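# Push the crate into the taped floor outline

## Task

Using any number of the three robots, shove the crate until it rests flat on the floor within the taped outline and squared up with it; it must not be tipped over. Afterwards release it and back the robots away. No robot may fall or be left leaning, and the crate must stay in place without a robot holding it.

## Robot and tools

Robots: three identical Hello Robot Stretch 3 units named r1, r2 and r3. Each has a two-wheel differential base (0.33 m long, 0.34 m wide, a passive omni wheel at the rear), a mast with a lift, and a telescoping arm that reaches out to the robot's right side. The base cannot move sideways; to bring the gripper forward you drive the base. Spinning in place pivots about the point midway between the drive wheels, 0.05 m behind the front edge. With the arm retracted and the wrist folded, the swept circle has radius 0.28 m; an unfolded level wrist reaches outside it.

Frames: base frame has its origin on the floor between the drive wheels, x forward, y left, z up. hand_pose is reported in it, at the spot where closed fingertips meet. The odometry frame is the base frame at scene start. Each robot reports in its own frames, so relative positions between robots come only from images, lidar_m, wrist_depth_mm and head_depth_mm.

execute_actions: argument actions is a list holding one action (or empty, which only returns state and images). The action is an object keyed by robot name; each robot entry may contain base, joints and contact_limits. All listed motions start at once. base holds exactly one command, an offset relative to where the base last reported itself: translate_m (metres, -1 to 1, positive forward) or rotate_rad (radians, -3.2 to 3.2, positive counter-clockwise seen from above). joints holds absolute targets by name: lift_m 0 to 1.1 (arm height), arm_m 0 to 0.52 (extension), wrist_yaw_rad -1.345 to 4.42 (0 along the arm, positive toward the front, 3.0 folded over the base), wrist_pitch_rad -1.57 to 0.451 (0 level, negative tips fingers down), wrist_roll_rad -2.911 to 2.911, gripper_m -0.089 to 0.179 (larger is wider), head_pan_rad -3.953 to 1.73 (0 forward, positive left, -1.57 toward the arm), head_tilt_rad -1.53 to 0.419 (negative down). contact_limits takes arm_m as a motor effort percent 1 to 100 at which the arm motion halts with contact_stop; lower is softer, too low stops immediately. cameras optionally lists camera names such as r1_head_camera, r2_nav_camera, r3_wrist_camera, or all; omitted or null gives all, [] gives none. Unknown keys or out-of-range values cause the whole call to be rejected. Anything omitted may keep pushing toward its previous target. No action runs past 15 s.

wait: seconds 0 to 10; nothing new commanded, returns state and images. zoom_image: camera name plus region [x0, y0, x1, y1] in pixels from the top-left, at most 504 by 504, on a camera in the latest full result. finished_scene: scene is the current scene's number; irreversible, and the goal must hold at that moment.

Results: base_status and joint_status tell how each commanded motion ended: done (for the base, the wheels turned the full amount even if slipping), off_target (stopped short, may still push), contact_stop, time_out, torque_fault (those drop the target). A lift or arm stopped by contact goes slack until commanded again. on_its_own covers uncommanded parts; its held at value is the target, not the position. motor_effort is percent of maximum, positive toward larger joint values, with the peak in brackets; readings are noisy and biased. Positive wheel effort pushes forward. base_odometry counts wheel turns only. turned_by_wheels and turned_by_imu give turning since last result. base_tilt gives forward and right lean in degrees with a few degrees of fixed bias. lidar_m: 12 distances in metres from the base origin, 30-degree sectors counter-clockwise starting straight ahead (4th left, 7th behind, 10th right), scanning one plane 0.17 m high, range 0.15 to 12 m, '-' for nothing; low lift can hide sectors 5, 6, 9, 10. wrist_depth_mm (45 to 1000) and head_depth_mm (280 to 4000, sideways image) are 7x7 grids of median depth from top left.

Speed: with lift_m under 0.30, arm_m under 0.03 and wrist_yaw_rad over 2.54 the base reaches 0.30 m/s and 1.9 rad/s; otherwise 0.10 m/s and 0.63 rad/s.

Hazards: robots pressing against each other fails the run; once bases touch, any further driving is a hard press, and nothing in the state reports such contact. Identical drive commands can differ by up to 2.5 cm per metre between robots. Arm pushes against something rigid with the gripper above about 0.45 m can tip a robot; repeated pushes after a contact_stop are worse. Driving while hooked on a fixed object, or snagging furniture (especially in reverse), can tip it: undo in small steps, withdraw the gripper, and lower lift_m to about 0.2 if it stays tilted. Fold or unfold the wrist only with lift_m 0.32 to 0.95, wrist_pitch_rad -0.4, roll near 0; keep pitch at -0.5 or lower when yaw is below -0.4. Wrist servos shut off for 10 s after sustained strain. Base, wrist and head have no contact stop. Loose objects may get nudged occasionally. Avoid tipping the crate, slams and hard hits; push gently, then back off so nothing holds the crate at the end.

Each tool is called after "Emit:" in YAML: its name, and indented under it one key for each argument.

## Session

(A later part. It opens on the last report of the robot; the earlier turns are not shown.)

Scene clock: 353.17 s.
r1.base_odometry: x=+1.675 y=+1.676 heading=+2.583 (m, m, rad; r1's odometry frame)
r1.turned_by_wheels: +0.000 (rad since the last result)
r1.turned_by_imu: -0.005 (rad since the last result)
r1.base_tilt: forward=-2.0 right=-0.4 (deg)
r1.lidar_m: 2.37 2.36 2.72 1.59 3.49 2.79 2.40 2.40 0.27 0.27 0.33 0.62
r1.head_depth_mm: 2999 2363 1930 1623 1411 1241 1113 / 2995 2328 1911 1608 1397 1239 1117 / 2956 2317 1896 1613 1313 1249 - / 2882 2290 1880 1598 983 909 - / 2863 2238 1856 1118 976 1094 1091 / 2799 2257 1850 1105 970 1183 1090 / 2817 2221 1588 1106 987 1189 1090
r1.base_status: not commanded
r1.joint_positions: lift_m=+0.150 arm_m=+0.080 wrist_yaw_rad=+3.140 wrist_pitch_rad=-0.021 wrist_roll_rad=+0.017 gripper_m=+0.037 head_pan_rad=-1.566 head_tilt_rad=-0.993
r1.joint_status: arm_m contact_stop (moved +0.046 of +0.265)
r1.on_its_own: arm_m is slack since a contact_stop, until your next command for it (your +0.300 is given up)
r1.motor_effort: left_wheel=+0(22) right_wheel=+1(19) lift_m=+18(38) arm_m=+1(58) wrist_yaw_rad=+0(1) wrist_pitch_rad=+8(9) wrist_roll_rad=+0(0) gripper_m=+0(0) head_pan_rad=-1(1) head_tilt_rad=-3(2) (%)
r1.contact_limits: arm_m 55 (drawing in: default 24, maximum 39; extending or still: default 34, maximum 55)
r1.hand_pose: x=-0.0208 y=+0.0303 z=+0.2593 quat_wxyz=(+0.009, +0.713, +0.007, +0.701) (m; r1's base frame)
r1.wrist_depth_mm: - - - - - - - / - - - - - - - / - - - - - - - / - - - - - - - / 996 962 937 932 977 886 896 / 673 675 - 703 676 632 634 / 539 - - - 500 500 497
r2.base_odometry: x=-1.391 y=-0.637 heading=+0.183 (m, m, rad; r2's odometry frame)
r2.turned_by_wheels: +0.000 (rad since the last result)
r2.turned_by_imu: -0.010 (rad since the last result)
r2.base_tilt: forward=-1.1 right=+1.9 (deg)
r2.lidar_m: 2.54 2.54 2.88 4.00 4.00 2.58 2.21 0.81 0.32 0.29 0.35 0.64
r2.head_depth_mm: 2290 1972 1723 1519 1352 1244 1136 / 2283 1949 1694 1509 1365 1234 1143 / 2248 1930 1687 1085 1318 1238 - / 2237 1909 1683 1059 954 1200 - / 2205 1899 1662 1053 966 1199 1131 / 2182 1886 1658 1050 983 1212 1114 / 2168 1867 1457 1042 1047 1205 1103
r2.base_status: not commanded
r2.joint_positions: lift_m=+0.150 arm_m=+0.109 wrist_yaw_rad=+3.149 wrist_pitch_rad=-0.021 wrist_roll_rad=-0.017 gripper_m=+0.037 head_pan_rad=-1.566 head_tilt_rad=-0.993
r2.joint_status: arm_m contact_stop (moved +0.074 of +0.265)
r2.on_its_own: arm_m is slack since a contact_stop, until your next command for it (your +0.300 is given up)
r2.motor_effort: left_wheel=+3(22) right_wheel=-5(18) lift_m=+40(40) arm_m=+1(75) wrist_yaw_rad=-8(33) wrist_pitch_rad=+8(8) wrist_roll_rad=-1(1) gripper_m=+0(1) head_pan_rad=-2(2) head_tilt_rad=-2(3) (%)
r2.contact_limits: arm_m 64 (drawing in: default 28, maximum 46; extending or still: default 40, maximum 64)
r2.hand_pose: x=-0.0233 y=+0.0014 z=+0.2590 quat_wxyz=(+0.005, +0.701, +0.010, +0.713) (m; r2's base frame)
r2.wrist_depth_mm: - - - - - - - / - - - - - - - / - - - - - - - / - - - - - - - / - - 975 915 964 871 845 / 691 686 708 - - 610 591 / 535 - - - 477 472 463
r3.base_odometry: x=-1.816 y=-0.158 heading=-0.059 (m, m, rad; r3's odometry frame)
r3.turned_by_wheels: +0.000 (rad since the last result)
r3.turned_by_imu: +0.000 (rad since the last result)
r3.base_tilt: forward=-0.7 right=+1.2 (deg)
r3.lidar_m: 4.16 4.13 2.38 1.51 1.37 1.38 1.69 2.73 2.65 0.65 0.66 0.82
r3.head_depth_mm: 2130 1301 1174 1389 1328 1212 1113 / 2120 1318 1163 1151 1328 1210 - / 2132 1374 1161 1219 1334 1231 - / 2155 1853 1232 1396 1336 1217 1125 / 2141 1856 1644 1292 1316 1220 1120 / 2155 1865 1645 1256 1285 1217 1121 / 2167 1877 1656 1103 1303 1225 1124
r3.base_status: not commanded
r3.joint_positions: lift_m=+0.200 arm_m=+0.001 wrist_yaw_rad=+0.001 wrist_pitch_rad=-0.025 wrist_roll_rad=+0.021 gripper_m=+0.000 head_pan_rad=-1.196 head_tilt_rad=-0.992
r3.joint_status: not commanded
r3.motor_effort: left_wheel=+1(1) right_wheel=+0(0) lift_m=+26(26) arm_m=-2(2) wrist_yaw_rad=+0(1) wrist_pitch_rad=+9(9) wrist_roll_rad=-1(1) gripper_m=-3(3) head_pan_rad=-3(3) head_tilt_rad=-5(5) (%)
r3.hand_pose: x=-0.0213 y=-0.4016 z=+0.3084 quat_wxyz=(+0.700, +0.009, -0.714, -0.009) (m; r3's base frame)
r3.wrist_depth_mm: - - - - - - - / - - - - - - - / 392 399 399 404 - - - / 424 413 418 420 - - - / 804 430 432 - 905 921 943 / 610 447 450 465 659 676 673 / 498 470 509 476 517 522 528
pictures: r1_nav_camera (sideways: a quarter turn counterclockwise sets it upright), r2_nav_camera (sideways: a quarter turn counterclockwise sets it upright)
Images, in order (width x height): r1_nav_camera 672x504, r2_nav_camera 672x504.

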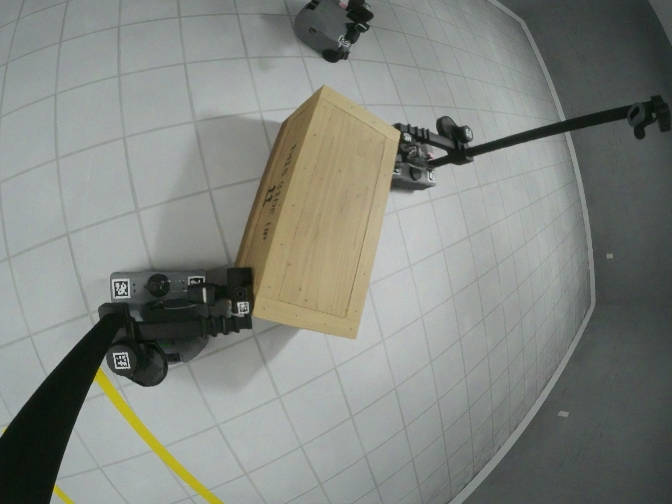

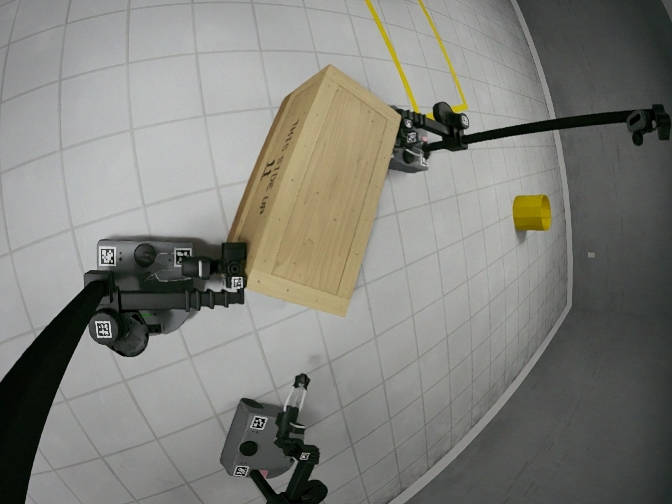

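Moved slightly; both now in contact. Again, simultaneously.

Emit:
execute_actions:
  actions:
    - {"r1":{"joints":{"arm_m":0.3},"contact_limits":{"arm_m":100}},"r2":{"joints":{"arm_m":0.33},"contact_limits":{"arm_m":100}}}
  cameras: ["r1_nav_camera","r2_nav_camera"]

Scene clock: 356.63 s.
r1.base_odometry: x=+1.675 y=+1.676 heading=+2.583 (m, m, rad; r1's odometry frame)
r1.turned_by_wheels: +0.000 (rad since the last result)
r1.turned_by_imu: -0.026 (rad since the last result)
r1.base_tilt: forward=-2.0 right=-0.3 (deg)
r1.lidar_m: 2.37 2.37 2.70 1.59 3.48 2.83 2.41 2.40 0.28 0.28 0.32 0.57
r1.head_depth_mm: 3058 2372 1919 1615 1415 1244 1113 / 3002 2331 1914 1620 1400 1246 1125 / 2986 2319 1890 1599 1343 1257 - / 2892 2280 1862 1587 984 908 - / 2876 2242 1864 1118 980 1083 1091 / 2863 2229 1846 1111 970 1167 1083 / 2783 2225 1611 1109 977 1189 1079
r1.base_status: not commanded
r1.joint_positions: lift_m=+0.150 arm_m=+0.087 wrist_yaw_rad=+3.149 wrist_pitch_rad=-0.021 wrist_roll_rad=+0.017 gripper_m=+0.037 head_pan_rad=-1.566 head_tilt_rad=-0.994
r1.joint_status: arm_m contact_stop (moved +0.007 of +0.220)
r1.on_its_own: arm_m is slack since a contact_stop, until your next command for it (your +0.300 is given up)
r1.motor_effort: left_wheel=+2(16) right_wheel=-6(16) lift_m=+20(28) arm_m=+0(55) wrist_yaw_rad=-11(58) wrist_pitch_rad=+8(8) wrist_roll_rad=+0(0) gripper_m=-1(0) head_pan_rad=-1(2) head_tilt_rad=-2(2) (%)
r1.contact_limits: arm_m 55 (drawing in: default 24, maximum 39; extending or still: default 34, maximum 55)
r1.hand_pose: x=-0.0231 y=+0.0237 z=+0.2593 quat_wxyz=(+0.005, +0.713, +0.010, +0.701) (m; r1's base frame)
r1.wrist_depth_mm: - - - - - - - / - - - - - - - / - - - - - - - / - - - - - - - / 979 944 960 903 - 906 889 / 683 672 - 703 679 643 631 / 545 - - - 496 498 495
r2.base_odometry: x=-1.391 y=-0.637 heading=+0.183 (m, m, rad; r2's odometry frame)
r2.turned_by_wheels: +0.000 (rad since the last result)
r2.turned_by_imu: -0.024 (rad since the last result)
r2.base_tilt: forward=-1.2 right=+1.7 (deg)
r2.lidar_m: 2.54 2.54 2.86 4.00 3.99 2.61 2.21 0.80 2.46 0.31 0.36 0.62
r2.head_depth_mm: 2306 1954 1711 1520 1368 1244 1140 / 2282 1966 1700 1514 1356 1234 1147 / 2252 1941 1684 1436 1331 1229 - / 2231 1912 1672 1060 956 1228 - / 2224 1895 1674 1060 962 1201 1128 / 2187 1880 1647 1053 984 1207 1105 / 2158 1869 1495 1043 1036 1206 1103
r2.base_status: not commanded
r2.joint_positions: lift_m=+0.150 arm_m=+0.125 wrist_yaw_rad=+3.150 wrist_pitch_rad=-0.020 wrist_roll_rad=-0.017 gripper_m=+0.037 head_pan_rad=-1.566 head_tilt_rad=-0.993
r2.joint_status: arm_m contact_stop (moved +0.016 of +0.221)
r2.on_its_own: arm_m is slack since a contact_stop, until your next command for it (your +0.330 is given up)
r2.motor_effort: left_wheel=+3(20) right_wheel=-6(17) lift_m=+38(40) arm_m=+1(75) wrist_yaw_rad=-9(48) wrist_pitch_rad=+8(8) wrist_roll_rad=-1(1) gripper_m=+0(0) head_pan_rad=-2(2) head_tilt_rad=-4(3) (%)
r2.contact_limits: arm_m 64 (drawing in: default 28, maximum 46; extending or still: default 40, maximum 64)
r2.hand_pose: x=-0.0235 y=-0.0144 z=+0.2592 quat_wxyz=(+0.004, +0.701, +0.011, +0.713) (m; r2's base frame)
r2.wrist_depth_mm: - - - - - - - / - - - - - - - / - - - - - - - / - - - - - - - / - - - 922 958 870 835 / 706 716 - - - 616 596 / 523 - - - 484 471 462
r3.base_odometry: x=-1.816 y=-0.158 heading=-0.059 (m, m, rad; r3's odometry frame)
r3.turned_by_wheels: +0.000 (rad since the last result)
r3.turned_by_imu: +0.000 (rad since the last result)
r3.base_tilt: forward=-0.7 right=+1.2 (deg)
r3.lidar_m: 4.18 4.13 2.38 1.51 1.37 1.38 1.68 2.73 2.66 0.66 0.66 0.82
r3.head_depth_mm: 2126 1304 1157 1163 1321 1210 1120 / 2121 1315 1165 1155 1326 1207 - / 2128 1358 1167 1220 1324 1232 - / 2129 1872 1643 1404 1329 1207 1135 / 2150 1874 1648 1280 1323 1225 1120 / 2154 1868 1650 1256 1288 1217 1128 / 2155 1882 1661 1104 1303 1221 1125
r3.base_status: not commanded
r3.joint_positions: lift_m=+0.200 arm_m=+0.001 wrist_yaw_rad=+0.001 wrist_pitch_rad=-0.025 wrist_roll_rad=+0.021 gripper_m=+0.000 head_pan_rad=-1.196 head_tilt_rad=-0.992
r3.joint_status: not commanded
r3.motor_effort: left_wheel=+1(1) right_wheel=+0(0) lift_m=+26(26) arm_m=-2(2) wrist_yaw_rad=-1(0) wrist_pitch_rad=+9(9) wrist_roll_rad=-1(2) gripper_m=-3(3) head_pan_rad=-3(2) head_tilt_rad=-5(6) (%)
r3.hand_pose: x=-0.0213 y=-0.4016 z=+0.3084 quat_wxyz=(+0.700, +0.009, -0.714, -0.009) (m; r3's base frame)
r3.wrist_depth_mm: - - - - - - - / - - - - - - - / 389 395 400 409 - - - / 426 409 419 428 - - - / 850 428 435 - 905 920 931 / 642 443 452 476 660 665 676 / 502 469 515 489 522 528 526
pictures: r1_nav_camera (sideways: a quarter turn counterclockwise sets it upright), r2_nav_camera (sideways: a quarter turn counterclockwise sets it upright)
Images, in order (width x height): r1_nav_camera 672x504, r2_nav_camera 672x504.

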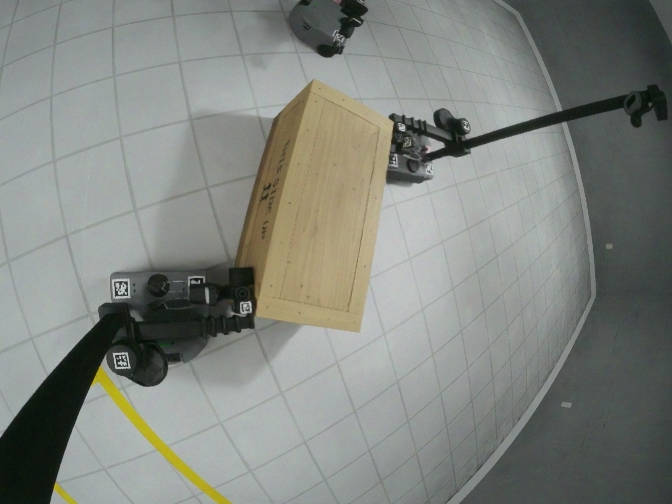

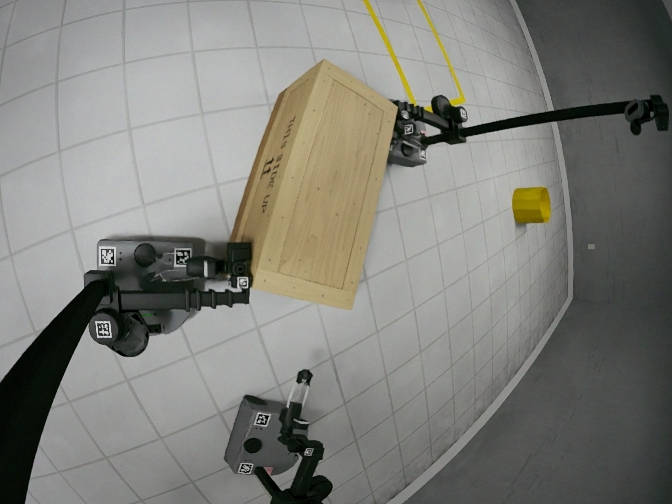

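Emit:
execute_actions:
  actions:
    - {"r1":{"joints":{"arm_m":0.04},"base":{"rotate_rad":-0.22}},"r2":{"joints":{"arm_m":0.06},"base":{"rotate_rad":-0.22}},"r3":{"base":{"translate_m":0.04},"joints":{"arm_m":0.2}}}
  cameras: []

Emit:
execute_actions:
  actions:
    - {"r1":{"base":{"translate_m":0.06}},"r2":{"base":{"translate_m":0.07}},"r3":{"joints":{"arm_m":0.26},"contact_limits":{"arm_m":12}}}
  cameras: ["r1_nav_camera","r2_nav_camera","r3_nav_camera"]

Scene clock: 376.50 s.
r1.base_odometry: x=+1.675 y=+1.676 heading=+2.363 (m, m, rad; r1's odometry frame)
r1.turned_by_wheels: -0.220 (rad since the last result)
r1.turned_by_imu: -0.220 (rad since the last result)
r1.base_tilt: forward=-2.0 right=-0.4 (deg)
r1.lidar_m: 2.46 2.37 2.46 1.59 3.51 3.37 2.48 2.40 2.49 0.28 0.29 0.42
r1.head_depth_mm: 2734 2356 1919 1624 1406 1249 1111 / 2992 2314 1900 1609 1399 1239 1125 / 2940 2311 1900 1599 1393 1235 - / 2896 2296 1875 1593 1311 1217 - / 2877 2251 1859 1587 976 923 1089 / 2804 2240 1847 1567 968 1047 1091 / 2801 2164 1813 1568 973 1071 1089
r1.base_status: done
r1.joint_positions: lift_m=+0.150 arm_m=+0.040 wrist_yaw_rad=+3.142 wrist_pitch_rad=-0.021 wrist_roll_rad=+0.017 gripper_m=+0.037 head_pan_rad=-1.566 head_tilt_rad=-0.994
r1.joint_status: all done
r1.motor_effort: left_wheel=+1(6) right_wheel=-3(11) lift_m=+20(21) arm_m=-3(3) wrist_yaw_rad=-2(10) wrist_pitch_rad=+8(8) wrist_roll_rad=+0(0) gripper_m=+1(0) head_pan_rad=-1(1) head_tilt_rad=-3(4) (%)
r1.hand_pose: x=-0.0214 y=+0.0705 z=+0.2593 quat_wxyz=(+0.008, +0.713, +0.008, +0.701) (m; r1's base frame)
r1.wrist_depth_mm: - - - - - - - / - - - - - - - / - - - - - - - / - - - - - - - / 972 944 959 950 1000 915 888 / 677 645 - 660 686 636 629 / 513 564 - - 498 492 499
r2.base_odometry: x=-1.391 y=-0.637 heading=-0.037 (m, m, rad; r2's odometry frame)
r2.turned_by_wheels: -0.220 (rad since the last result)
r2.turned_by_imu: -0.225 (rad since the last result)
r2.base_tilt: forward=-1.1 right=+1.9 (deg)
r2.lidar_m: 2.64 2.54 2.63 3.53 4.03 3.16 2.26 0.78 2.28 0.31 0.33 0.46
r2.head_depth_mm: 2308 1975 1701 1083 1352 1242 1138 / 2262 1945 1697 1507 1356 1233 1150 / 2253 1927 1688 1505 1354 1245 - / 2235 1912 1679 1432 1323 1240 - / 2227 1900 1670 1055 963 1179 1127 / 2194 1887 1662 1050 959 1188 1108 / 2190 1869 1645 1043 951 1194 1105
r2.base_status: done
r2.joint_positions: lift_m=+0.150 arm_m=+0.060 wrist_yaw_rad=+3.142 wrist_pitch_rad=-0.020 wrist_roll_rad=-0.017 gripper_m=+0.037 head_pan_rad=-1.566 head_tilt_rad=-0.993
r2.joint_status: all done
r2.motor_effort: left_wheel=+2(11) right_wheel=-2(9) lift_m=+38(38) arm_m=-5(2) wrist_yaw_rad=-2(9) wrist_pitch_rad=+7(7) wrist_roll_rad=-1(1) gripper_m=-1(1) head_pan_rad=-2(2) head_tilt_rad=-3(3) (%)
r2.hand_pose: x=-0.0214 y=+0.0504 z=+0.2592 quat_wxyz=(+0.007, +0.701, +0.008, +0.713) (m; r2's base frame)
r2.wrist_depth_mm: - - - - - - - / - - - - - - - / - - - - - - - / - - - - - - - / - - 978 920 981 874 839 / 705 683 702 683 - 614 596 / 526 - - - 479 471 462
r3.base_odometry: x=-1.776 y=-0.161 heading=-0.059 (m, m, rad; r3's odometry frame)
r3.turned_by_wheels: +0.000 (rad since the last result)
r3.turned_by_imu: +0.000 (rad since the last result)
r3.base_tilt: forward=-0.7 right=+1.3 (deg)
r3.lidar_m: 4.16 4.10 2.41 1.54 1.40 1.40 1.72 2.72 1.63 0.65 0.66 0.79
r3.head_depth_mm: 2117 1304 1155 1087 1322 1201 1114 / 2119 1317 1162 1127 1367 1215 - / 2141 1861 1166 1216 1334 1217 - / 2136 1837 1645 1437 1330 1222 1138 / 2165 1857 1644 1261 1318 1215 1123 / 2145 1876 1645 1235 1284 1221 1119 / 2177 1883 1657 1098 1311 1229 1128
r3.base_status: done
r3.joint_positions: lift_m=+0.200 arm_m=+0.200 wrist_yaw_rad=+0.001 wrist_pitch_rad=-0.025 wrist_roll_rad=+0.021 gripper_m=+0.000 head_pan_rad=-1.196 head_tilt_rad=-0.992
r3.joint_status: all done
r3.motor_effort: left_wheel=+1(5) right_wheel=+1(7) lift_m=+26(26) arm_m=+3(2) wrist_yaw_rad=-1(1) wrist_pitch_rad=+9(9) wrist_roll_rad=-1(2) gripper_m=-3(3) head_pan_rad=-3(3) head_tilt_rad=-6(5) (%)
r3.hand_pose: x=-0.0213 y=-0.6003 z=+0.3084 quat_wxyz=(+0.700, +0.009, -0.714, -0.009) (m; r3's base frame)
r3.wrist_depth_mm: - - - - - - - / - - - - - - - / 200 204 207 212 216 - - / 207 212 216 219 225 - - / 219 222 227 - 236 918 919 / 228 232 237 246 249 659 668 / 238 242 249 255 260 521 530
pictures: none
No camera images: the call's "cameras" was empty. Leave "cameras" out to get every camera's image.

Scene clock: 378.30 s.
r1.base_odometry: x=+1.632 y=+1.718 heading=+2.363 (m, m, rad; r1's odometry frame)
r1.turned_by_wheels: +0.000 (rad since the last result)
r1.turned_by_imu: +0.001 (rad since the last result)
r1.base_tilt: forward=-1.9 right=-0.3 (deg)
r1.lidar_m: 2.40 2.32 2.41 1.61 1.65 3.44 2.55 2.45 0.29 0.28 0.30 0.42
r1.head_depth_mm: 2809 2351 1910 1619 1409 1246 1114 / 2969 2312 1905 1622 1397 1241 1122 / 2924 2278 1887 1601 1387 1238 - / 2882 2259 1875 1593 983 912 - / 2896 2254 1856 1584 976 939 1092 / 2837 2239 1845 1577 967 1060 1088 / 2783 2227 1835 1551 966 1079 1081
r1.base_status: done
r1.joint_positions: lift_m=+0.150 arm_m=+0.040 wrist_yaw_rad=+3.142 wrist_pitch_rad=-0.021 wrist_roll_rad=+0.017 gripper_m=+0.037 head_pan_rad=-1.566 head_tilt_rad=-0.994
r1.joint_status: not commanded
r1.motor_effort: left_wheel=+3(6) right_wheel=-3(5) lift_m=+20(21) arm_m=-2(2) wrist_yaw_rad=-2(2) wrist_pitch_rad=+8(8) wrist_roll_rad=+0(0) gripper_m=+1(0) head_pan_rad=-1(1) head_tilt_rad=-3(3) (%)
r1.hand_pose: x=-0.0213 y=+0.0705 z=+0.2593 quat_wxyz=(+0.008, +0.713, +0.008, +0.701) (m; r1's base frame)
r1.wrist_depth_mm: - - - - - - - / - - - - - - - / - - - - - - - / - - - - - - - / 977 974 910 962 - 881 880 / 688 662 - 659 676 650 645 / 514 569 - - 497 506 490
r2.base_odometry: x=-1.322 y=-0.639 heading=-0.037 (m, m, rad; r2's odometry frame)
r2.turned_by_wheels: +0.000 (rad since the last result)
r2.turned_by_imu: +0.000 (rad since the last result)
r2.base_tilt: forward=-1.0 right=+1.9 (deg)
r2.lidar_m: 2.58 2.48 2.56 3.47 4.06 3.23 2.35 0.83 2.33 0.31 0.33 0.46
r2.head_depth_mm: 2309 1963 1723 1084 1372 1246 1137 / 2286 1952 1705 1509 1356 1236 1144 / 2264 1934 1682 1509 1353 1252 - / 2242 1921 1669 1060 964 1179 - / 2211 1905 1673 1056 968 1182 1127 / 2198 1878 1651 1050 957 1194 1110 / 2172 1869 1651 1049 952 1188 1103
r2.base_status: done
r2.joint_positions: lift_m=+0.150 arm_m=+0.060 wrist_yaw_rad=+3.142 wrist_pitch_rad=-0.020 wrist_roll_rad=-0.017 gripper_m=+0.037 head_pan_rad=-1.566 head_tilt_rad=-0.993
r2.joint_status: not commanded
r2.motor_effort: left_wheel=+2(10) right_wheel=-1(3) lift_m=+38(38) arm_m=-4(4) wrist_yaw_rad=-2(2) wrist_pitch_rad=+7(8) wrist_roll_rad=-1(1) gripper_m=-1(0) head_pan_rad=-2(2) head_tilt_rad=-3(3) (%)
r2.hand_pose: x=-0.0213 y=+0.0504 z=+0.2592 quat_wxyz=(+0.007, +0.701, +0.008, +0.713) (m; r2's base frame)
r2.wrist_depth_mm: - - - - - - - / - - - - - - - / - - - - - - - / - - - - - - - / - - 980 921 983 870 850 / 696 684 704 673 - 610 592 / 525 - - - 483 473 465
r3.base_odometry: x=-1.776 y=-0.161 heading=-0.059 (m, m, rad; r3's odometry frame)
r3.turned_by_wheels: +0.000 (rad since the last result)
r3.turned_by_imu: +0.000 (rad since the last result)
r3.base_tilt: forward=-0.7 right=+1.2 (deg)
r3.lidar_m: 4.14 4.10 2.41 1.54 1.39 1.40 1.72 2.73 1.56 0.65 0.66 0.88
r3.head_depth_mm: 2117 1320 1163 1096 1320 1195 1113 / 2139 1310 1168 1144 1336 1204 - / 2126 1858 1162 1220 1331 1208 - / 2157 1858 1633 1454 1335 1215 1129 / 2148 1875 1653 1310 1335 1218 1119 / 2151 1878 1653 1293 1317 1216 1122 / 2183 1872 1141 1273 1335 1230 1123
r3.base_status: not commanded
r3.joint_positions: lift_m=+0.200 arm_m=+0.241 wrist_yaw_rad=+0.006 wrist_pitch_rad=-0.026 wrist_roll_rad=+0.021 gripper_m=+0.000 head_pan_rad=-1.196 head_tilt_rad=-0.992
r3.joint_status: arm_m contact_stop (moved +0.041 of +0.060)
r3.on_its_own: arm_m is slack since a contact_stop, until your next command for it (your +0.260 is given up)
r3.motor_effort: left_wheel=+2(2) right_wheel=-1(2) lift_m=+26(27) arm_m=+0(16) wrist_yaw_rad=-4(5) wrist_pitch_rad=+9(11) wrist_roll_rad=-1(1) gripper_m=-3(3) head_pan_rad=-2(3) head_tilt_rad=-6(5) (%)
r3.contact_limits: arm_m 12 (drawing in: default 16, maximum 27; extending or still: default 23, maximum 37)
r3.hand_pose: x=-0.0199 y=-0.6411 z=+0.3081 quat_wxyz=(+0.700, +0.012, -0.714, -0.008) (m; r3's base frame)
r3.wrist_depth_mm: - - - - - - - / - - - - - - - / 163 165 168 171 174 - - / 170 172 176 178 182 - - / 178 181 184 - 190 852 933 / 186 189 192 200 200 657 671 / 194 198 203 207 208 523 526
pictures: r1_nav_camera (sideways: a quarter turn counterclockwise sets it upright), r2_nav_camera (sideways: a quarter turn counterclockwise sets it upright), r3_nav_camera (sideways: a quarter turn counterclockwise sets it upright)
Images, in order (width x height): r1_nav_camera 672x504, r2_nav_camera 672x504, r3_nav_camera 672x504.

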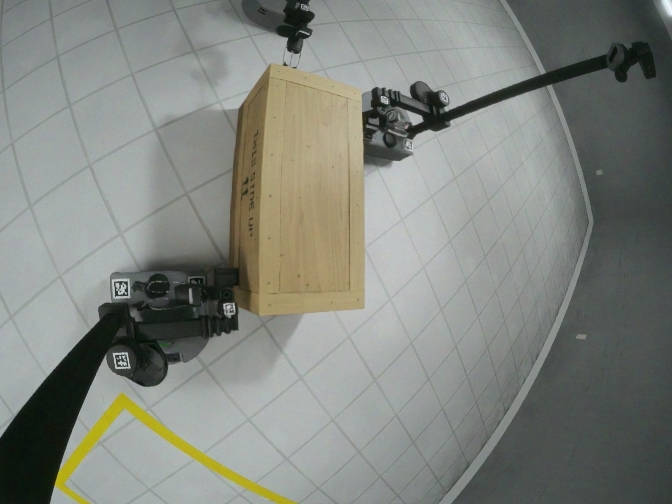

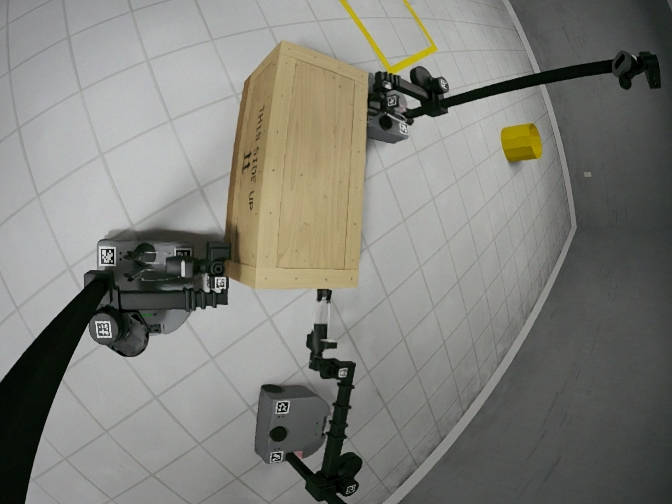

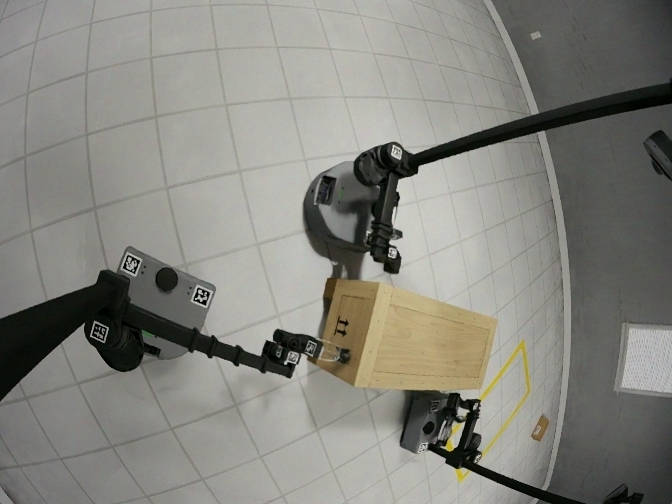

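Emit:
execute_actions:
  actions:
    - {"r1":{"joints":{"arm_m":0.15},"contact_limits":{"arm_m":15}},"r2":{"joints":{"arm_m":0.17},"contact_limits":{"arm_m":15}},"r3":{"joints":{"arm_m":0.15}}}
  cameras: []

Emit:
execute_actions:
  actions:
    - {"r1":{"joints":{"arm_m":0.3},"contact_limits":{"arm_m":100}},"r2":{"joints":{"arm_m":0.33},"contact_limits":{"arm_m":100}}}
  cameras: ["r1_nav_camera","r2_nav_camera"]

Scene clock: 383.03 s.
r1.base_odometry: x=+1.632 y=+1.718 heading=+2.363 (m, m, rad; r1's odometry frame)
r1.turned_by_wheels: +0.000 (rad since the last result)
r1.turned_by_imu: +0.001 (rad since the last result)
r1.base_tilt: forward=-2.0 right=-0.4 (deg)
r1.lidar_m: 2.40 2.32 2.41 1.60 1.65 3.47 2.55 2.45 0.29 0.28 0.30 0.42
r1.head_depth_mm: 2782 2321 1928 1629 1410 1251 1107 / 2979 2340 1903 1630 1415 1234 1126 / 2930 2301 1894 1598 1385 1245 - / 2915 2282 1867 1588 977 908 - / 2869 2258 1860 1578 981 942 1093 / 2832 2221 1840 1570 972 1055 1085 / 2820 2231 1831 1551 964 1083 1077
r1.base_status: not commanded
r1.joint_positions: lift_m=+0.150 arm_m=+0.080 wrist_yaw_rad=+3.144 wrist_pitch_rad=-0.021 wrist_roll_rad=+0.017 gripper_m=+0.037 head_pan_rad=-1.566 head_tilt_rad=-0.994
r1.joint_status: arm_m contact_stop (moved +0.039 of +0.110)
r1.on_its_own: arm_m is slack since a contact_stop, until your next command for it (your +0.150 is given up)
r1.motor_effort: left_wheel=+2(2) right_wheel=+2(10) lift_m=+20(20) arm_m=+1(15) wrist_yaw_rad=-3(7) wrist_pitch_rad=+8(8) wrist_roll_rad=+0(0) gripper_m=+0(1) head_pan_rad=-1(1) head_tilt_rad=-3(2) (%)
r1.contact_limits: arm_m 15 (drawing in: default 24, maximum 39; extending or still: default 34, maximum 55)
r1.hand_pose: x=-0.0218 y=+0.0312 z=+0.2593 quat_wxyz=(+0.007, +0.713, +0.008, +0.701) (m; r1's base frame)
r1.wrist_depth_mm: - - - - - - - / - - - - - - - / - - - - - - - / - - - - - - - / 964 981 992 913 - 914 877 / 684 678 - 684 680 652 630 / 545 - - - 497 495 494
r2.base_odometry: x=-1.322 y=-0.639 heading=-0.037 (m, m, rad; r2's odometry frame)
r2.turned_by_wheels: +0.000 (rad since the last result)
r2.turned_by_imu: -0.001 (rad since the last result)
r2.base_tilt: forward=-1.2 right=+1.6 (deg)
r2.lidar_m: 2.58 2.48 2.57 3.45 4.05 3.25 2.34 0.84 2.33 0.31 0.33 0.46
r2.head_depth_mm: 2305 1961 1712 1524 1365 1245 1137 / 2272 1940 1710 1513 1358 1233 1147 / 2254 1922 1688 1498 1355 1229 - / 2254 1914 1688 1059 964 1208 - / 2219 1905 1669 1055 967 1186 1127 / 2197 1888 1645 1049 956 1190 1110 / 2180 1864 1645 1041 955 1189 1101
r2.base_status: not commanded
r2.joint_positions: lift_m=+0.150 arm_m=+0.117 wrist_yaw_rad=+3.144 wrist_pitch_rad=-0.021 wrist_roll_rad=-0.017 gripper_m=+0.037 head_pan_rad=-1.566 head_tilt_rad=-0.993
r2.joint_status: arm_m contact_stop (moved +0.056 of +0.110)
r2.on_its_own: arm_m is slack since a contact_stop, until your next command for it (your +0.170 is given up)
r2.motor_effort: left_wheel=+0(2) right_wheel=+2(5) lift_m=+38(38) arm_m=+0(20) wrist_yaw_rad=-4(4) wrist_pitch_rad=+7(8) wrist_roll_rad=-1(1) gripper_m=+0(0) head_pan_rad=-2(2) head_tilt_rad=-3(3) (%)
r2.contact_limits: arm_m 15 (drawing in: default 28, maximum 46; extending or still: default 40, maximum 64)
r2.hand_pose: x=-0.0219 y=-0.0058 z=+0.2591 quat_wxyz=(+0.007, +0.701, +0.008, +0.713) (m; r2's base frame)
r2.wrist_depth_mm: - - - - - - - / - - - - - - - / - - - - - - - / - - - - - - - / - - 987 934 977 864 820 / 707 726 - - - 619 595 / 534 - - - 480 472 463
r3.base_odometry: x=-1.776 y=-0.161 heading=-0.059 (m, m, rad; r3's odometry frame)
r3.turned_by_wheels: +0.000 (rad since the last result)
r3.turned_by_imu: +0.000 (rad since the last result)
r3.base_tilt: forward=-0.7 right=+1.2 (deg)
r3.lidar_m: 4.12 4.09 2.42 1.54 1.40 1.40 1.72 2.73 1.56 0.65 0.66 0.88
r3.head_depth_mm: 2120 1313 1160 1089 1318 1205 1122 / 2117 1312 1163 1134 1341 1182 - / 2142 1845 1172 1214 1325 1222 - / 2141 1853 1645 1427 1330 1222 1128 / 2177 1862 1644 1305 1339 1215 1126 / 2153 1881 1651 1295 1319 1225 1122 / 2164 1885 1144 1274 1335 1216 1123
r3.base_status: not commanded
r3.joint_positions: lift_m=+0.200 arm_m=+0.150 wrist_yaw_rad=+0.001 wrist_pitch_rad=-0.026 wrist_roll_rad=+0.021 gripper_m=+0.000 head_pan_rad=-1.196 head_tilt_rad=-0.992
r3.joint_status: all done
r3.motor_effort: left_wheel=+1(2) right_wheel=-1(1) lift_m=+26(26) arm_m=-2(3) wrist_yaw_rad=-1(4) wrist_pitch_rad=+9(9) wrist_roll_rad=-1(1) gripper_m=-3(3) head_pan_rad=-2(3) head_tilt_rad=-6(6) (%)
r3.hand_pose: x=-0.0211 y=-0.5508 z=+0.3082 quat_wxyz=(+0.700, +0.010, -0.714, -0.009) (m; r3's base frame)
r3.wrist_depth_mm: - - - - - - - / - - - - - - - / 246 249 254 259 265 - - / 257 261 266 271 279 - - / 265 273 278 - 291 919 928 / 275 286 289 302 624 660 664 / 290 297 304 312 319 521 528
pictures: none
No camera images: the call's "cameras" was empty. Leave "cameras" out to get every camera's image.

not run: a stop came earlier in this reply.

Emit:
execute_actions:
  actions:
    - {"r1":{"joints":{"arm_m":0.3},"contact_limits":{"arm_m":100}},"r2":{"joints":{"arm_m":0.33},"contact_limits":{"arm_m":100}}}
  cameras: ["r1_nav_camera","r2_nav_camera"]

Scene clock: 385.67 s.
r1.base_odometry: x=+1.632 y=+1.718 heading=+2.363 (m, m, rad; r1's odometry frame)
r1.turned_by_wheels: +0.000 (rad since the last result)
r1.turned_by_imu: -0.028 (rad since the last result)
r1.base_tilt: forward=-1.9 right=-0.4 (deg)
r1.lidar_m: 2.42 2.32 2.40 1.60 1.62 3.53 2.56 2.45 0.30 0.29 0.30 0.41
r1.head_depth_mm: 2770 2312 1930 1634 1400 1246 1114 / 2933 2340 1887 1618 1402 1238 1126 / 2953 2313 1894 1617 1395 1252 - / 2894 2308 1855 1595 979 936 - / 2899 2243 1860 1578 974 1050 1095 / 2856 2252 1841 1584 970 1036 1086 / 2819 2229 1830 1558 963 1029 1084
r1.base_status: not commanded
r1.joint_positions: lift_m=+0.150 arm_m=+0.090 wrist_yaw_rad=+3.155 wrist_pitch_rad=-0.021 wrist_roll_rad=+0.017 gripper_m=+0.037 head_pan_rad=-1.566 head_tilt_rad=-0.994
r1.joint_status: arm_m contact_stop (moved +0.010 of +0.220)
r1.on_its_own: arm_m is slack since a contact_stop, until your next command for it (your +0.300 is given up); wrist_yaw_rad is at rest, and its effort (-18) is outside its rest range (-12 to +12)
r1.motor_effort: left_wheel=+2(7) right_wheel=-5(12) lift_m=+19(28) arm_m=+1(54) wrist_yaw_rad=-18(73) wrist_pitch_rad=+8(8) wrist_roll_rad=+0(0) gripper_m=+1(0) head_pan_rad=-2(0) head_tilt_rad=-3(2) (%)
r1.contact_limits: arm_m 55 (drawing in: default 24, maximum 39; extending or still: default 34, maximum 55)
r1.hand_pose: x=-0.0249 y=+0.0208 z=+0.2594 quat_wxyz=(+0.003, +0.713, +0.013, +0.701) (m; r1's base frame)
r1.wrist_depth_mm: - - - - - - - / - - - - - - - / - - - - - - - / - - - - - - - / 976 947 939 - 983 910 919 / 669 670 - 693 675 643 643 / 547 - - - 504 500 491
r2.base_odometry: x=-1.322 y=-0.639 heading=-0.037 (m, m, rad; r2's odometry frame)
r2.turned_by_wheels: +0.000 (rad since the last result)
r2.turned_by_imu: -0.020 (rad since the last result)
r2.base_tilt: forward=-1.2 right=+1.7 (deg)
r2.lidar_m: 2.60 2.49 2.56 3.41 4.04 3.31 2.34 0.83 2.32 0.33 0.34 0.46
r2.head_depth_mm: 2302 1960 1709 1526 1361 1242 1139 / 2275 1946 1701 1513 1355 1233 1143 / 2248 1919 1693 1504 1352 1226 - / 2236 1914 1676 1074 982 1217 - / 2209 1910 1657 1054 963 1203 1127 / 2174 1867 1649 1045 961 1192 1111 / 2174 1855 1651 1044 956 1188 1104
r2.base_status: not commanded
r2.joint_positions: lift_m=+0.150 arm_m=+0.137 wrist_yaw_rad=+3.156 wrist_pitch_rad=-0.021 wrist_roll_rad=-0.017 gripper_m=+0.037 head_pan_rad=-1.566 head_tilt_rad=-0.993
r2.joint_status: arm_m contact_stop (moved +0.020 of +0.213)
r2.on_its_own: arm_m is slack since a contact_stop, until your next command for it (your +0.330 is given up); wrist_yaw_rad is at rest, and its effort (-13) is outside its rest range (-12 to +12)
r2.motor_effort: left_wheel=+4(15) right_wheel=-4(9) lift_m=+37(38) arm_m=+0(70) wrist_yaw_rad=-13(52) wrist_pitch_rad=+8(8) wrist_roll_rad=-1(1) gripper_m=+0(1) head_pan_rad=-2(2) head_tilt_rad=-3(3) (%)
r2.contact_limits: arm_m 64 (drawing in: default 28, maximum 46; extending or still: default 40, maximum 64)
r2.hand_pose: x=-0.0251 y=-0.0258 z=+0.2592 quat_wxyz=(+0.002, +0.701, +0.013, +0.713) (m; r2's base frame)
r2.wrist_depth_mm: - - - - - - - / - - - - - - - / - - - - - - - / - - - - - - - / - - - 912 974 866 847 / 701 727 - - - 608 594 / 526 - - - 484 469 463
r3.base_odometry: x=-1.776 y=-0.161 heading=-0.059 (m, m, rad; r3's odometry frame)
r3.turned_by_wheels: +0.000 (rad since the last result)
r3.turned_by_imu: +0.000 (rad since the last result)
r3.base_tilt: forward=-0.7 right=+1.3 (deg)
r3.lidar_m: 4.12 4.08 2.42 1.54 1.39 1.40 1.72 2.72 1.56 0.65 0.66 0.88
r3.head_depth_mm: 2109 1314 1163 1097 1323 1203 1120 / 2121 1315 1160 1134 1341 1184 - / 2130 1853 1186 1210 1324 1209 - / 2134 1859 1640 1441 1338 1218 1140 / 2141 1865 1645 1307 1327 1221 1118 / 2141 1876 1654 1291 1318 1223 1127 / 2168 1873 1143 1278 1336 1225 1128
r3.base_status: not commanded
r3.joint_positions: lift_m=+0.200 arm_m=+0.150 wrist_yaw_rad=+0.001 wrist_pitch_rad=-0.026 wrist_roll_rad=+0.021 gripper_m=+0.000 head_pan_rad=-1.196 head_tilt_rad=-0.992
r3.joint_status: not commanded
r3.motor_effort: left_wheel=+1(1) right_wheel=-1(1) lift_m=+26(27) arm_m=-2(2) wrist_yaw_rad=-1(1) wrist_pitch_rad=+9(9) wrist_roll_rad=-2(1) gripper_m=-3(3) head_pan_rad=-3(3) head_tilt_rad=-6(6) (%)
r3.hand_pose: x=-0.0211 y=-0.5508 z=+0.3082 quat_wxyz=(+0.700, +0.010, -0.714, -0.009) (m; r3's base frame)
r3.wrist_depth_mm: - - - - - - - / - - - - - - - / 243 249 257 265 273 - - / 252 260 268 276 287 - - / 262 270 279 - 300 918 933 / 275 282 290 308 315 663 676 / 286 294 308 316 331 524 530
pictures: r1_nav_camera (sideways: a quarter turn counterclockwise sets it upright), r2_nav_camera (sideways: a quarter turn counterclockwise sets it upright)
Images, in order (width x height): r1_nav_camera 672x504, r2_nav_camera 672x504.

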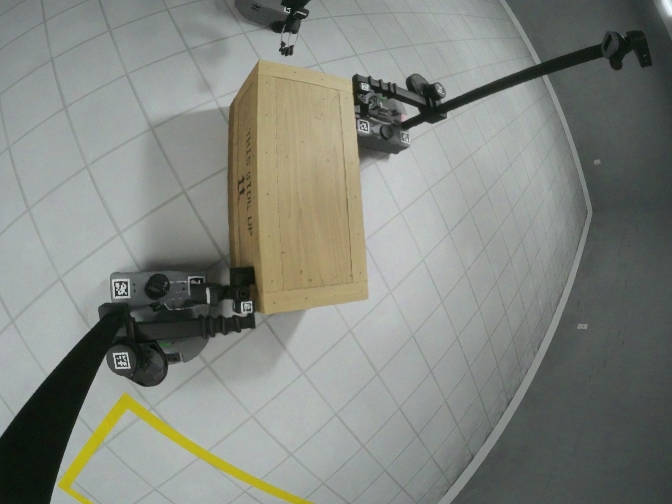

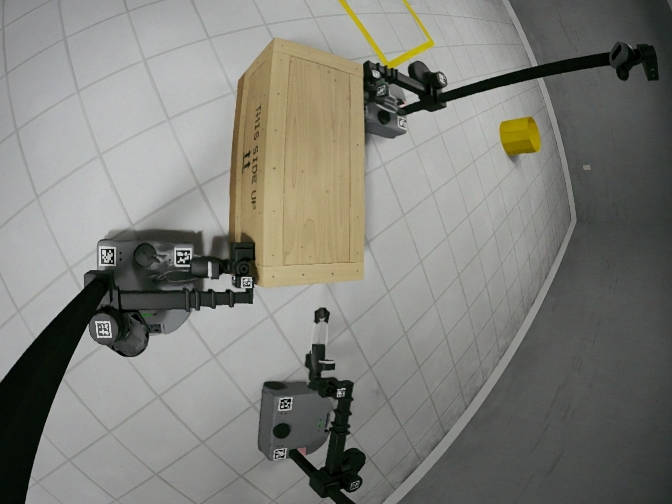

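Emit:
execute_actions:
  actions:
    - {"r1":{"joints":{"arm_m":0.3},"contact_limits":{"arm_m":100}},"r2":{"joints":{"arm_m":0.33},"contact_limits":{"arm_m":100}}}
  cameras: ["r1_nav_camera","r2_nav_camera"]

Scene clock: 407.37 s.
r1.base_odometry: x=+1.632 y=+1.718 heading=+2.363 (m, m, rad; r1's odometry frame)
r1.turned_by_wheels: +0.000 (rad since the last result)
r1.turned_by_imu: -0.029 (rad since the last result)
r1.base_tilt: forward=-2.0 right=-0.5 (deg)
r1.lidar_m: 1.58 2.32 2.38 1.60 1.60 3.60 2.57 2.44 2.50 0.30 0.31 0.39
r1.head_depth_mm: 2669 2346 1923 1621 1400 1244 1110 / 2911 2343 1917 1615 1410 1242 1118 / 2956 2318 1873 1600 1389 1256 - / 2923 2265 1867 1598 999 1028 - / 2854 2258 1852 1577 974 1073 1093 / 2809 2211 1847 1565 971 1023 1087 / 2793 2198 1843 1561 963 969 1085
r1.base_status: not commanded
r1.joint_positions: lift_m=+0.150 arm_m=+0.099 wrist_yaw_rad=+3.153 wrist_pitch_rad=-0.021 wrist_roll_rad=+0.017 gripper_m=+0.037 head_pan_rad=-1.566 head_tilt_rad=-0.994
r1.joint_status: arm_m contact_stop (moved +0.009 of +0.210)
r1.on_its_own: arm_m is slack since a contact_stop, until your next command for it (your +0.300 is given up); wrist_yaw_rad is at rest, and its effort (-15) is outside its rest range (-12 to +12)
r1.motor_effort: left_wheel=+2(9) right_wheel=-1(16) lift_m=+18(27) arm_m=+1(56) wrist_yaw_rad=-15(100) wrist_pitch_rad=+8(8) wrist_roll_rad=+0(0) gripper_m=-1(0) head_pan_rad=-1(1) head_tilt_rad=-3(2) (%)
r1.contact_limits: arm_m 55 (drawing in: default 24, maximum 39; extending or still: default 34, maximum 55)
r1.hand_pose: x=-0.0243 y=+0.0117 z=+0.2595 quat_wxyz=(+0.004, +0.713, +0.012, +0.701) (m; r1's base frame)
r1.wrist_depth_mm: - - - - - - - / - - - - - - - / - - - - - - - / - - - - - - - / 964 976 949 - 971 920 903 / 683 707 - - 674 640 637 / 554 - - - 499 496 502
r2.base_odometry: x=-1.322 y=-0.639 heading=-0.037 (m, m, rad; r2's odometry frame)
r2.turned_by_wheels: +0.000 (rad since the last result)
r2.turned_by_imu: -0.030 (rad since the last result)
r2.base_tilt: forward=-1.3 right=+1.8 (deg)
r2.lidar_m: 2.64 2.48 2.55 3.29 4.04 3.41 2.37 0.83 2.30 0.37 0.37 0.46
r2.head_depth_mm: 2293 1950 1707 1448 1366 1242 1132 / 2265 1950 1688 1507 1360 1236 1143 / 2240 1919 1692 1499 1350 1228 - / 2219 1908 1678 1089 995 1225 - / 2206 1888 1670 1054 981 1222 1125 / 2196 1880 1661 1049 972 1197 1108 / 2178 1875 1644 1047 968 1186 1107
r2.base_status: not commanded
r2.joint_positions: lift_m=+0.150 arm_m=+0.168 wrist_yaw_rad=+3.158 wrist_pitch_rad=-0.021 wrist_roll_rad=-0.017 gripper_m=+0.037 head_pan_rad=-1.566 head_tilt_rad=-0.993
r2.joint_status: arm_m contact_stop (moved +0.032 of +0.193)
r2.on_its_own: arm_m is slack since a contact_stop, until your next command for it (your +0.330 is given up); wrist_yaw_rad is at rest, and its effort (-15) is outside its rest range (-12 to +12)
r2.motor_effort: left_wheel=+5(19) right_wheel=-5(12) lift_m=+38(39) arm_m=+1(75) wrist_yaw_rad=-15(97) wrist_pitch_rad=+8(8) wrist_roll_rad=-1(1) gripper_m=+0(1) head_pan_rad=-2(2) head_tilt_rad=-4(3) (%)
r2.contact_limits: arm_m 64 (drawing in: default 28, maximum 46; extending or still: default 40, maximum 64)
r2.hand_pose: x=-0.0254 y=-0.0575 z=+0.2591 quat_wxyz=(+0.002, +0.701, +0.013, +0.714) (m; r2's base frame)
r2.wrist_depth_mm: - - - - - - - / - - - - - - - / - - - - - - - / - - - - - - - / - - - 943 957 870 832 / 701 728 - - - 609 598 / 529 - - - 480 472 463
r3.base_odometry: x=-1.776 y=-0.161 heading=-0.059 (m, m, rad; r3's odometry frame)
r3.turned_by_wheels: +0.000 (rad since the last result)
r3.turned_by_imu: +0.000 (rad since the last result)
r3.base_tilt: forward=-0.7 right=+1.3 (deg)
r3.lidar_m: 4.14 4.09 2.41 1.54 1.40 1.40 1.71 2.73 1.57 0.64 0.65 0.89
r3.head_depth_mm: 2134 1313 1161 1112 1320 1213 1121 / 2127 1315 1163 1139 1337 1183 - / 2111 1853 1226 1231 1328 1217 - / 2135 1854 1637 1429 1326 1213 1132 / 2150 1864 1647 1294 1337 1216 1119 / 2146 1876 1654 1295 1314 1221 1126 / 2163 1872 1148 1279 1343 1227 1122
r3.base_status: not commanded
r3.joint_positions: lift_m=+0.200 arm_m=+0.150 wrist_yaw_rad=+0.001 wrist_pitch_rad=-0.026 wrist_roll_rad=+0.021 gripper_m=+0.000 head_pan_rad=-1.196 head_tilt_rad=-0.992
r3.joint_status: not commanded
r3.motor_effort: left_wheel=+1(1) right_wheel=+0(0) lift_m=+26(26) arm_m=-2(2) wrist_yaw_rad=-1(1) wrist_pitch_rad=+9(9) wrist_roll_rad=-1(1) gripper_m=-3(3) head_pan_rad=-3(3) head_tilt_rad=-5(5) (%)
r3.hand_pose: x=-0.0211 y=-0.5508 z=+0.3082 quat_wxyz=(+0.700, +0.010, -0.714, -0.009) (m; r3's base frame)
r3.wrist_depth_mm: - - - - - - - / - - - - - - - / 236 243 255 269 284 - - / 247 252 267 281 298 - - / 275 263 279 - 313 922 924 / 599 274 287 313 328 663 666 / 490 285 306 322 341 524 529
pictures: r1_nav_camera (sideways: a quarter turn counterclockwise sets it upright), r2_nav_camera (sideways: a quarter turn counterclockwise sets it upright)
Images, in order (width x height): r1_nav_camera 672x504, r2_nav_camera 672x504.

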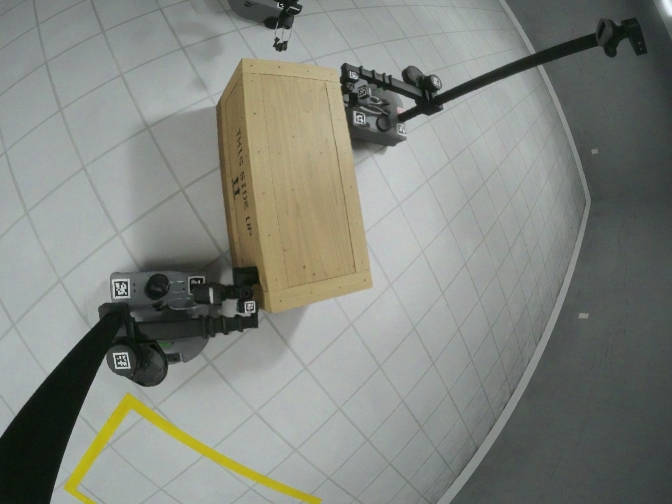

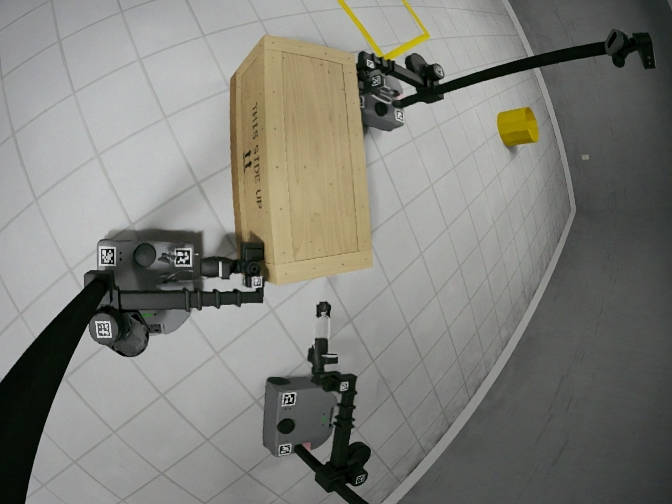

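Emit:
execute_actions:
  actions:
    - {"r1":{"joints":{"arm_m":0.104},"contact_limits":{"arm_m":100}},"r2":{"joints":{"arm_m":0.4,"wrist_yaw_rad":3.25},"contact_limits":{"arm_m":100}},"r3":{"joints":{"arm_m":0.0}}}
  cameras: ["r1_nav_camera","r2_nav_camera"]

Scene clock: 414.87 s.
r1.base_odometry: x=+1.632 y=+1.718 heading=+2.363 (m, m, rad; r1's odometry frame)
r1.turned_by_wheels: +0.000 (rad since the last result)
r1.turned_by_imu: -0.006 (rad since the last result)
r1.base_tilt: forward=-1.9 right=-0.3 (deg)
r1.lidar_m: 0.45 2.33 2.39 1.60 1.61 3.58 2.58 2.44 2.50 0.30 0.30 0.31
r1.head_depth_mm: 2710 2333 1905 1617 1402 1245 1112 / 2888 2323 1914 1613 1397 1235 1127 / 2958 2319 1898 1611 1386 1252 - / 2874 2266 1861 1593 1000 1160 - / 2889 2250 1861 1551 973 1021 1091 / 2861 2240 1854 1581 971 905 1088 / 2819 2216 1824 1569 964 871 1063
r1.base_status: not commanded
r1.joint_positions: lift_m=+0.150 arm_m=+0.104 wrist_yaw_rad=+3.142 wrist_pitch_rad=-0.021 wrist_roll_rad=+0.017 gripper_m=+0.037 head_pan_rad=-1.566 head_tilt_rad=-0.994
r1.joint_status: all done
r1.motor_effort: left_wheel=+2(2) right_wheel=+2(22) lift_m=+18(18) arm_m=+4(21) wrist_yaw_rad=-2(53) wrist_pitch_rad=+8(8) wrist_roll_rad=+0(0) gripper_m=+1(0) head_pan_rad=-1(0) head_tilt_rad=-2(3) (%)
r1.contact_limits: arm_m 55 (drawing in: default 24, maximum 39; extending or still: default 34, maximum 55)
r1.hand_pose: x=-0.0215 y=+0.0071 z=+0.2595 quat_wxyz=(+0.007, +0.713, +0.008, +0.701) (m; r1's base frame)
r1.wrist_depth_mm: - - - - - - - / - - - - - - - / - - - - - - - / - - - - - - - / 970 968 951 953 964 918 926 / 684 696 - - 681 636 645 / 555 - - - 495 496 490
r2.base_odometry: x=-1.322 y=-0.639 heading=-0.037 (m, m, rad; r2's odometry frame)
r2.turned_by_wheels: +0.000 (rad since the last result)
r2.turned_by_imu: -0.073 (rad since the last result)
r2.base_tilt: forward=-1.3 right=+1.8 (deg)
r2.lidar_m: 2.71 2.49 2.51 3.15 4.03 3.70 2.42 0.82 2.27 0.53 0.51 0.53
r2.head_depth_mm: 2305 1957 1716 1515 1326 1243 1139 / 2281 1951 1702 1513 1365 1235 1148 / 2253 1927 1687 1521 1354 1232 - / 2245 1919 1676 1429 1322 1224 - / 2211 1908 1199 1075 1299 1213 1125 / 2190 1893 1175 1048 1249 1212 1117 / 2164 1868 1166 1040 1104 1202 1103
r2.base_status: not commanded
r2.joint_positions: lift_m=+0.150 arm_m=+0.397 wrist_yaw_rad=+3.580 wrist_pitch_rad=-0.049 wrist_roll_rad=+0.099 gripper_m=+0.037 head_pan_rad=-1.566 head_tilt_rad=-0.993
r2.joint_status: wrist_yaw_rad off_target (ended at +3.580, target +3.250); the others done
r2.on_its_own: wrist_yaw_rad is held at +3.564, not at your +3.250, by its stall guard, which is not easing now; arm_m is at rest, and its effort (+39) is outside its rest range (-14 to +14); wrist_yaw_rad is at rest, and its effort (-14) is outside its rest range (-12 to +12)
r2.motor_effort: left_wheel=+4(14) right_wheel=+3(13) lift_m=+38(38) arm_m=+39(72) wrist_yaw_rad=-14(97) wrist_pitch_rad=+19(20) wrist_roll_rad=-56(57) gripper_m=-1(1) head_pan_rad=-2(2) head_tilt_rad=-3(3) (%)
r2.contact_limits: arm_m 64 (drawing in: default 28, maximum 46; extending or still: default 40, maximum 64)
r2.hand_pose: x=-0.1295 y=-0.3115 z=+0.2519 quat_wxyz=(-0.128, +0.720, +0.177, +0.659) (m; r2's base frame)
r2.wrist_depth_mm: - - - - - - - / - - - - - - - / - - - - - - - / - - - - - - 938 / - - - 918 - - 652 / 847 766 717 612 - - - / 598 560 511 476 - - -
r3.base_odometry: x=-1.776 y=-0.161 heading=-0.059 (m, m, rad; r3's odometry frame)
r3.turned_by_wheels: +0.000 (rad since the last result)
r3.turned_by_imu: +0.000 (rad since the last result)
r3.base_tilt: forward=-0.7 right=+1.3 (deg)
r3.lidar_m: 4.12 4.09 2.41 1.54 1.40 1.40 1.72 2.73 0.74 0.62 0.83 0.89
r3.head_depth_mm: 2126 1312 1159 1087 1309 1201 1116 / 2119 1343 1269 1220 1327 1213 - / 2144 1796 1613 1403 1328 1234 - / 2158 1858 1641 1414 1335 1210 1132 / 2151 1863 1652 1291 1338 1218 1124 / 2168 1878 1651 1273 1317 1222 1121 / 2158 1872 1185 1271 1338 1226 1124
r3.base_status: not commanded
r3.joint_positions: lift_m=+0.200 arm_m=+0.001 wrist_yaw_rad=+0.001 wrist_pitch_rad=-0.025 wrist_roll_rad=+0.021 gripper_m=+0.000 head_pan_rad=-1.196 head_tilt_rad=-0.992
r3.joint_status: all done
r3.motor_effort: left_wheel=+1(2) right_wheel=+0(0) lift_m=+26(26) arm_m=-2(0) wrist_yaw_rad=-1(1) wrist_pitch_rad=+9(9) wrist_roll_rad=-1(1) gripper_m=-3(3) head_pan_rad=-3(2) head_tilt_rad=-4(6) (%)
r3.hand_pose: x=-0.0212 y=-0.4016 z=+0.3083 quat_wxyz=(+0.700, +0.010, -0.714, -0.009) (m; r3's base frame)
r3.wrist_depth_mm: - - - - - - - / - - - - - - - / 287 287 288 378 407 506 - / - - 368 390 432 539 - / 301 818 724 - 465 573 916 / 506 641 645 463 505 595 673 / 485 510 511 470 482 519 530
pictures: r1_nav_camera (sideways: a quarter turn counterclockwise sets it upright), r2_nav_camera (sideways: a quarter turn counterclockwise sets it upright)
ARM HIT: r2's arm struck itself hard.
Images, in order (width x height): r1_nav_camera 672x504, r2_nav_camera 672x504.

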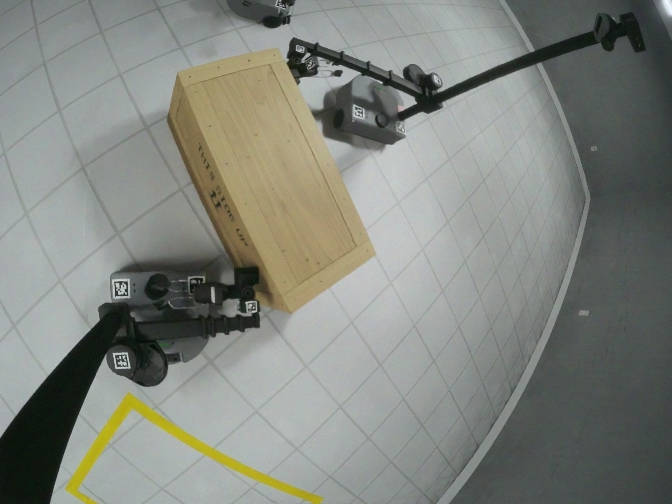

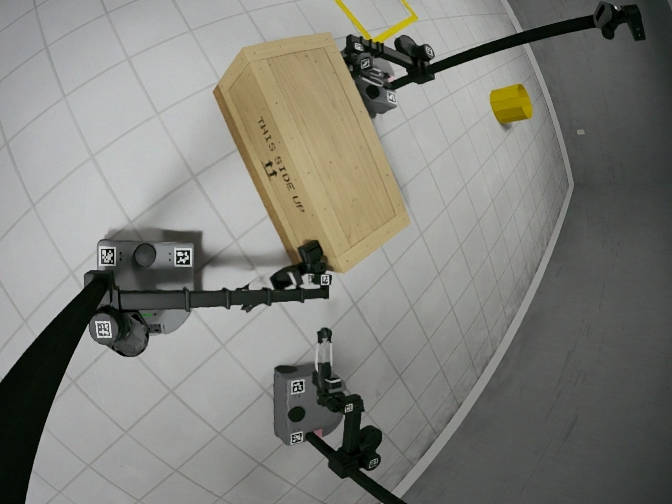

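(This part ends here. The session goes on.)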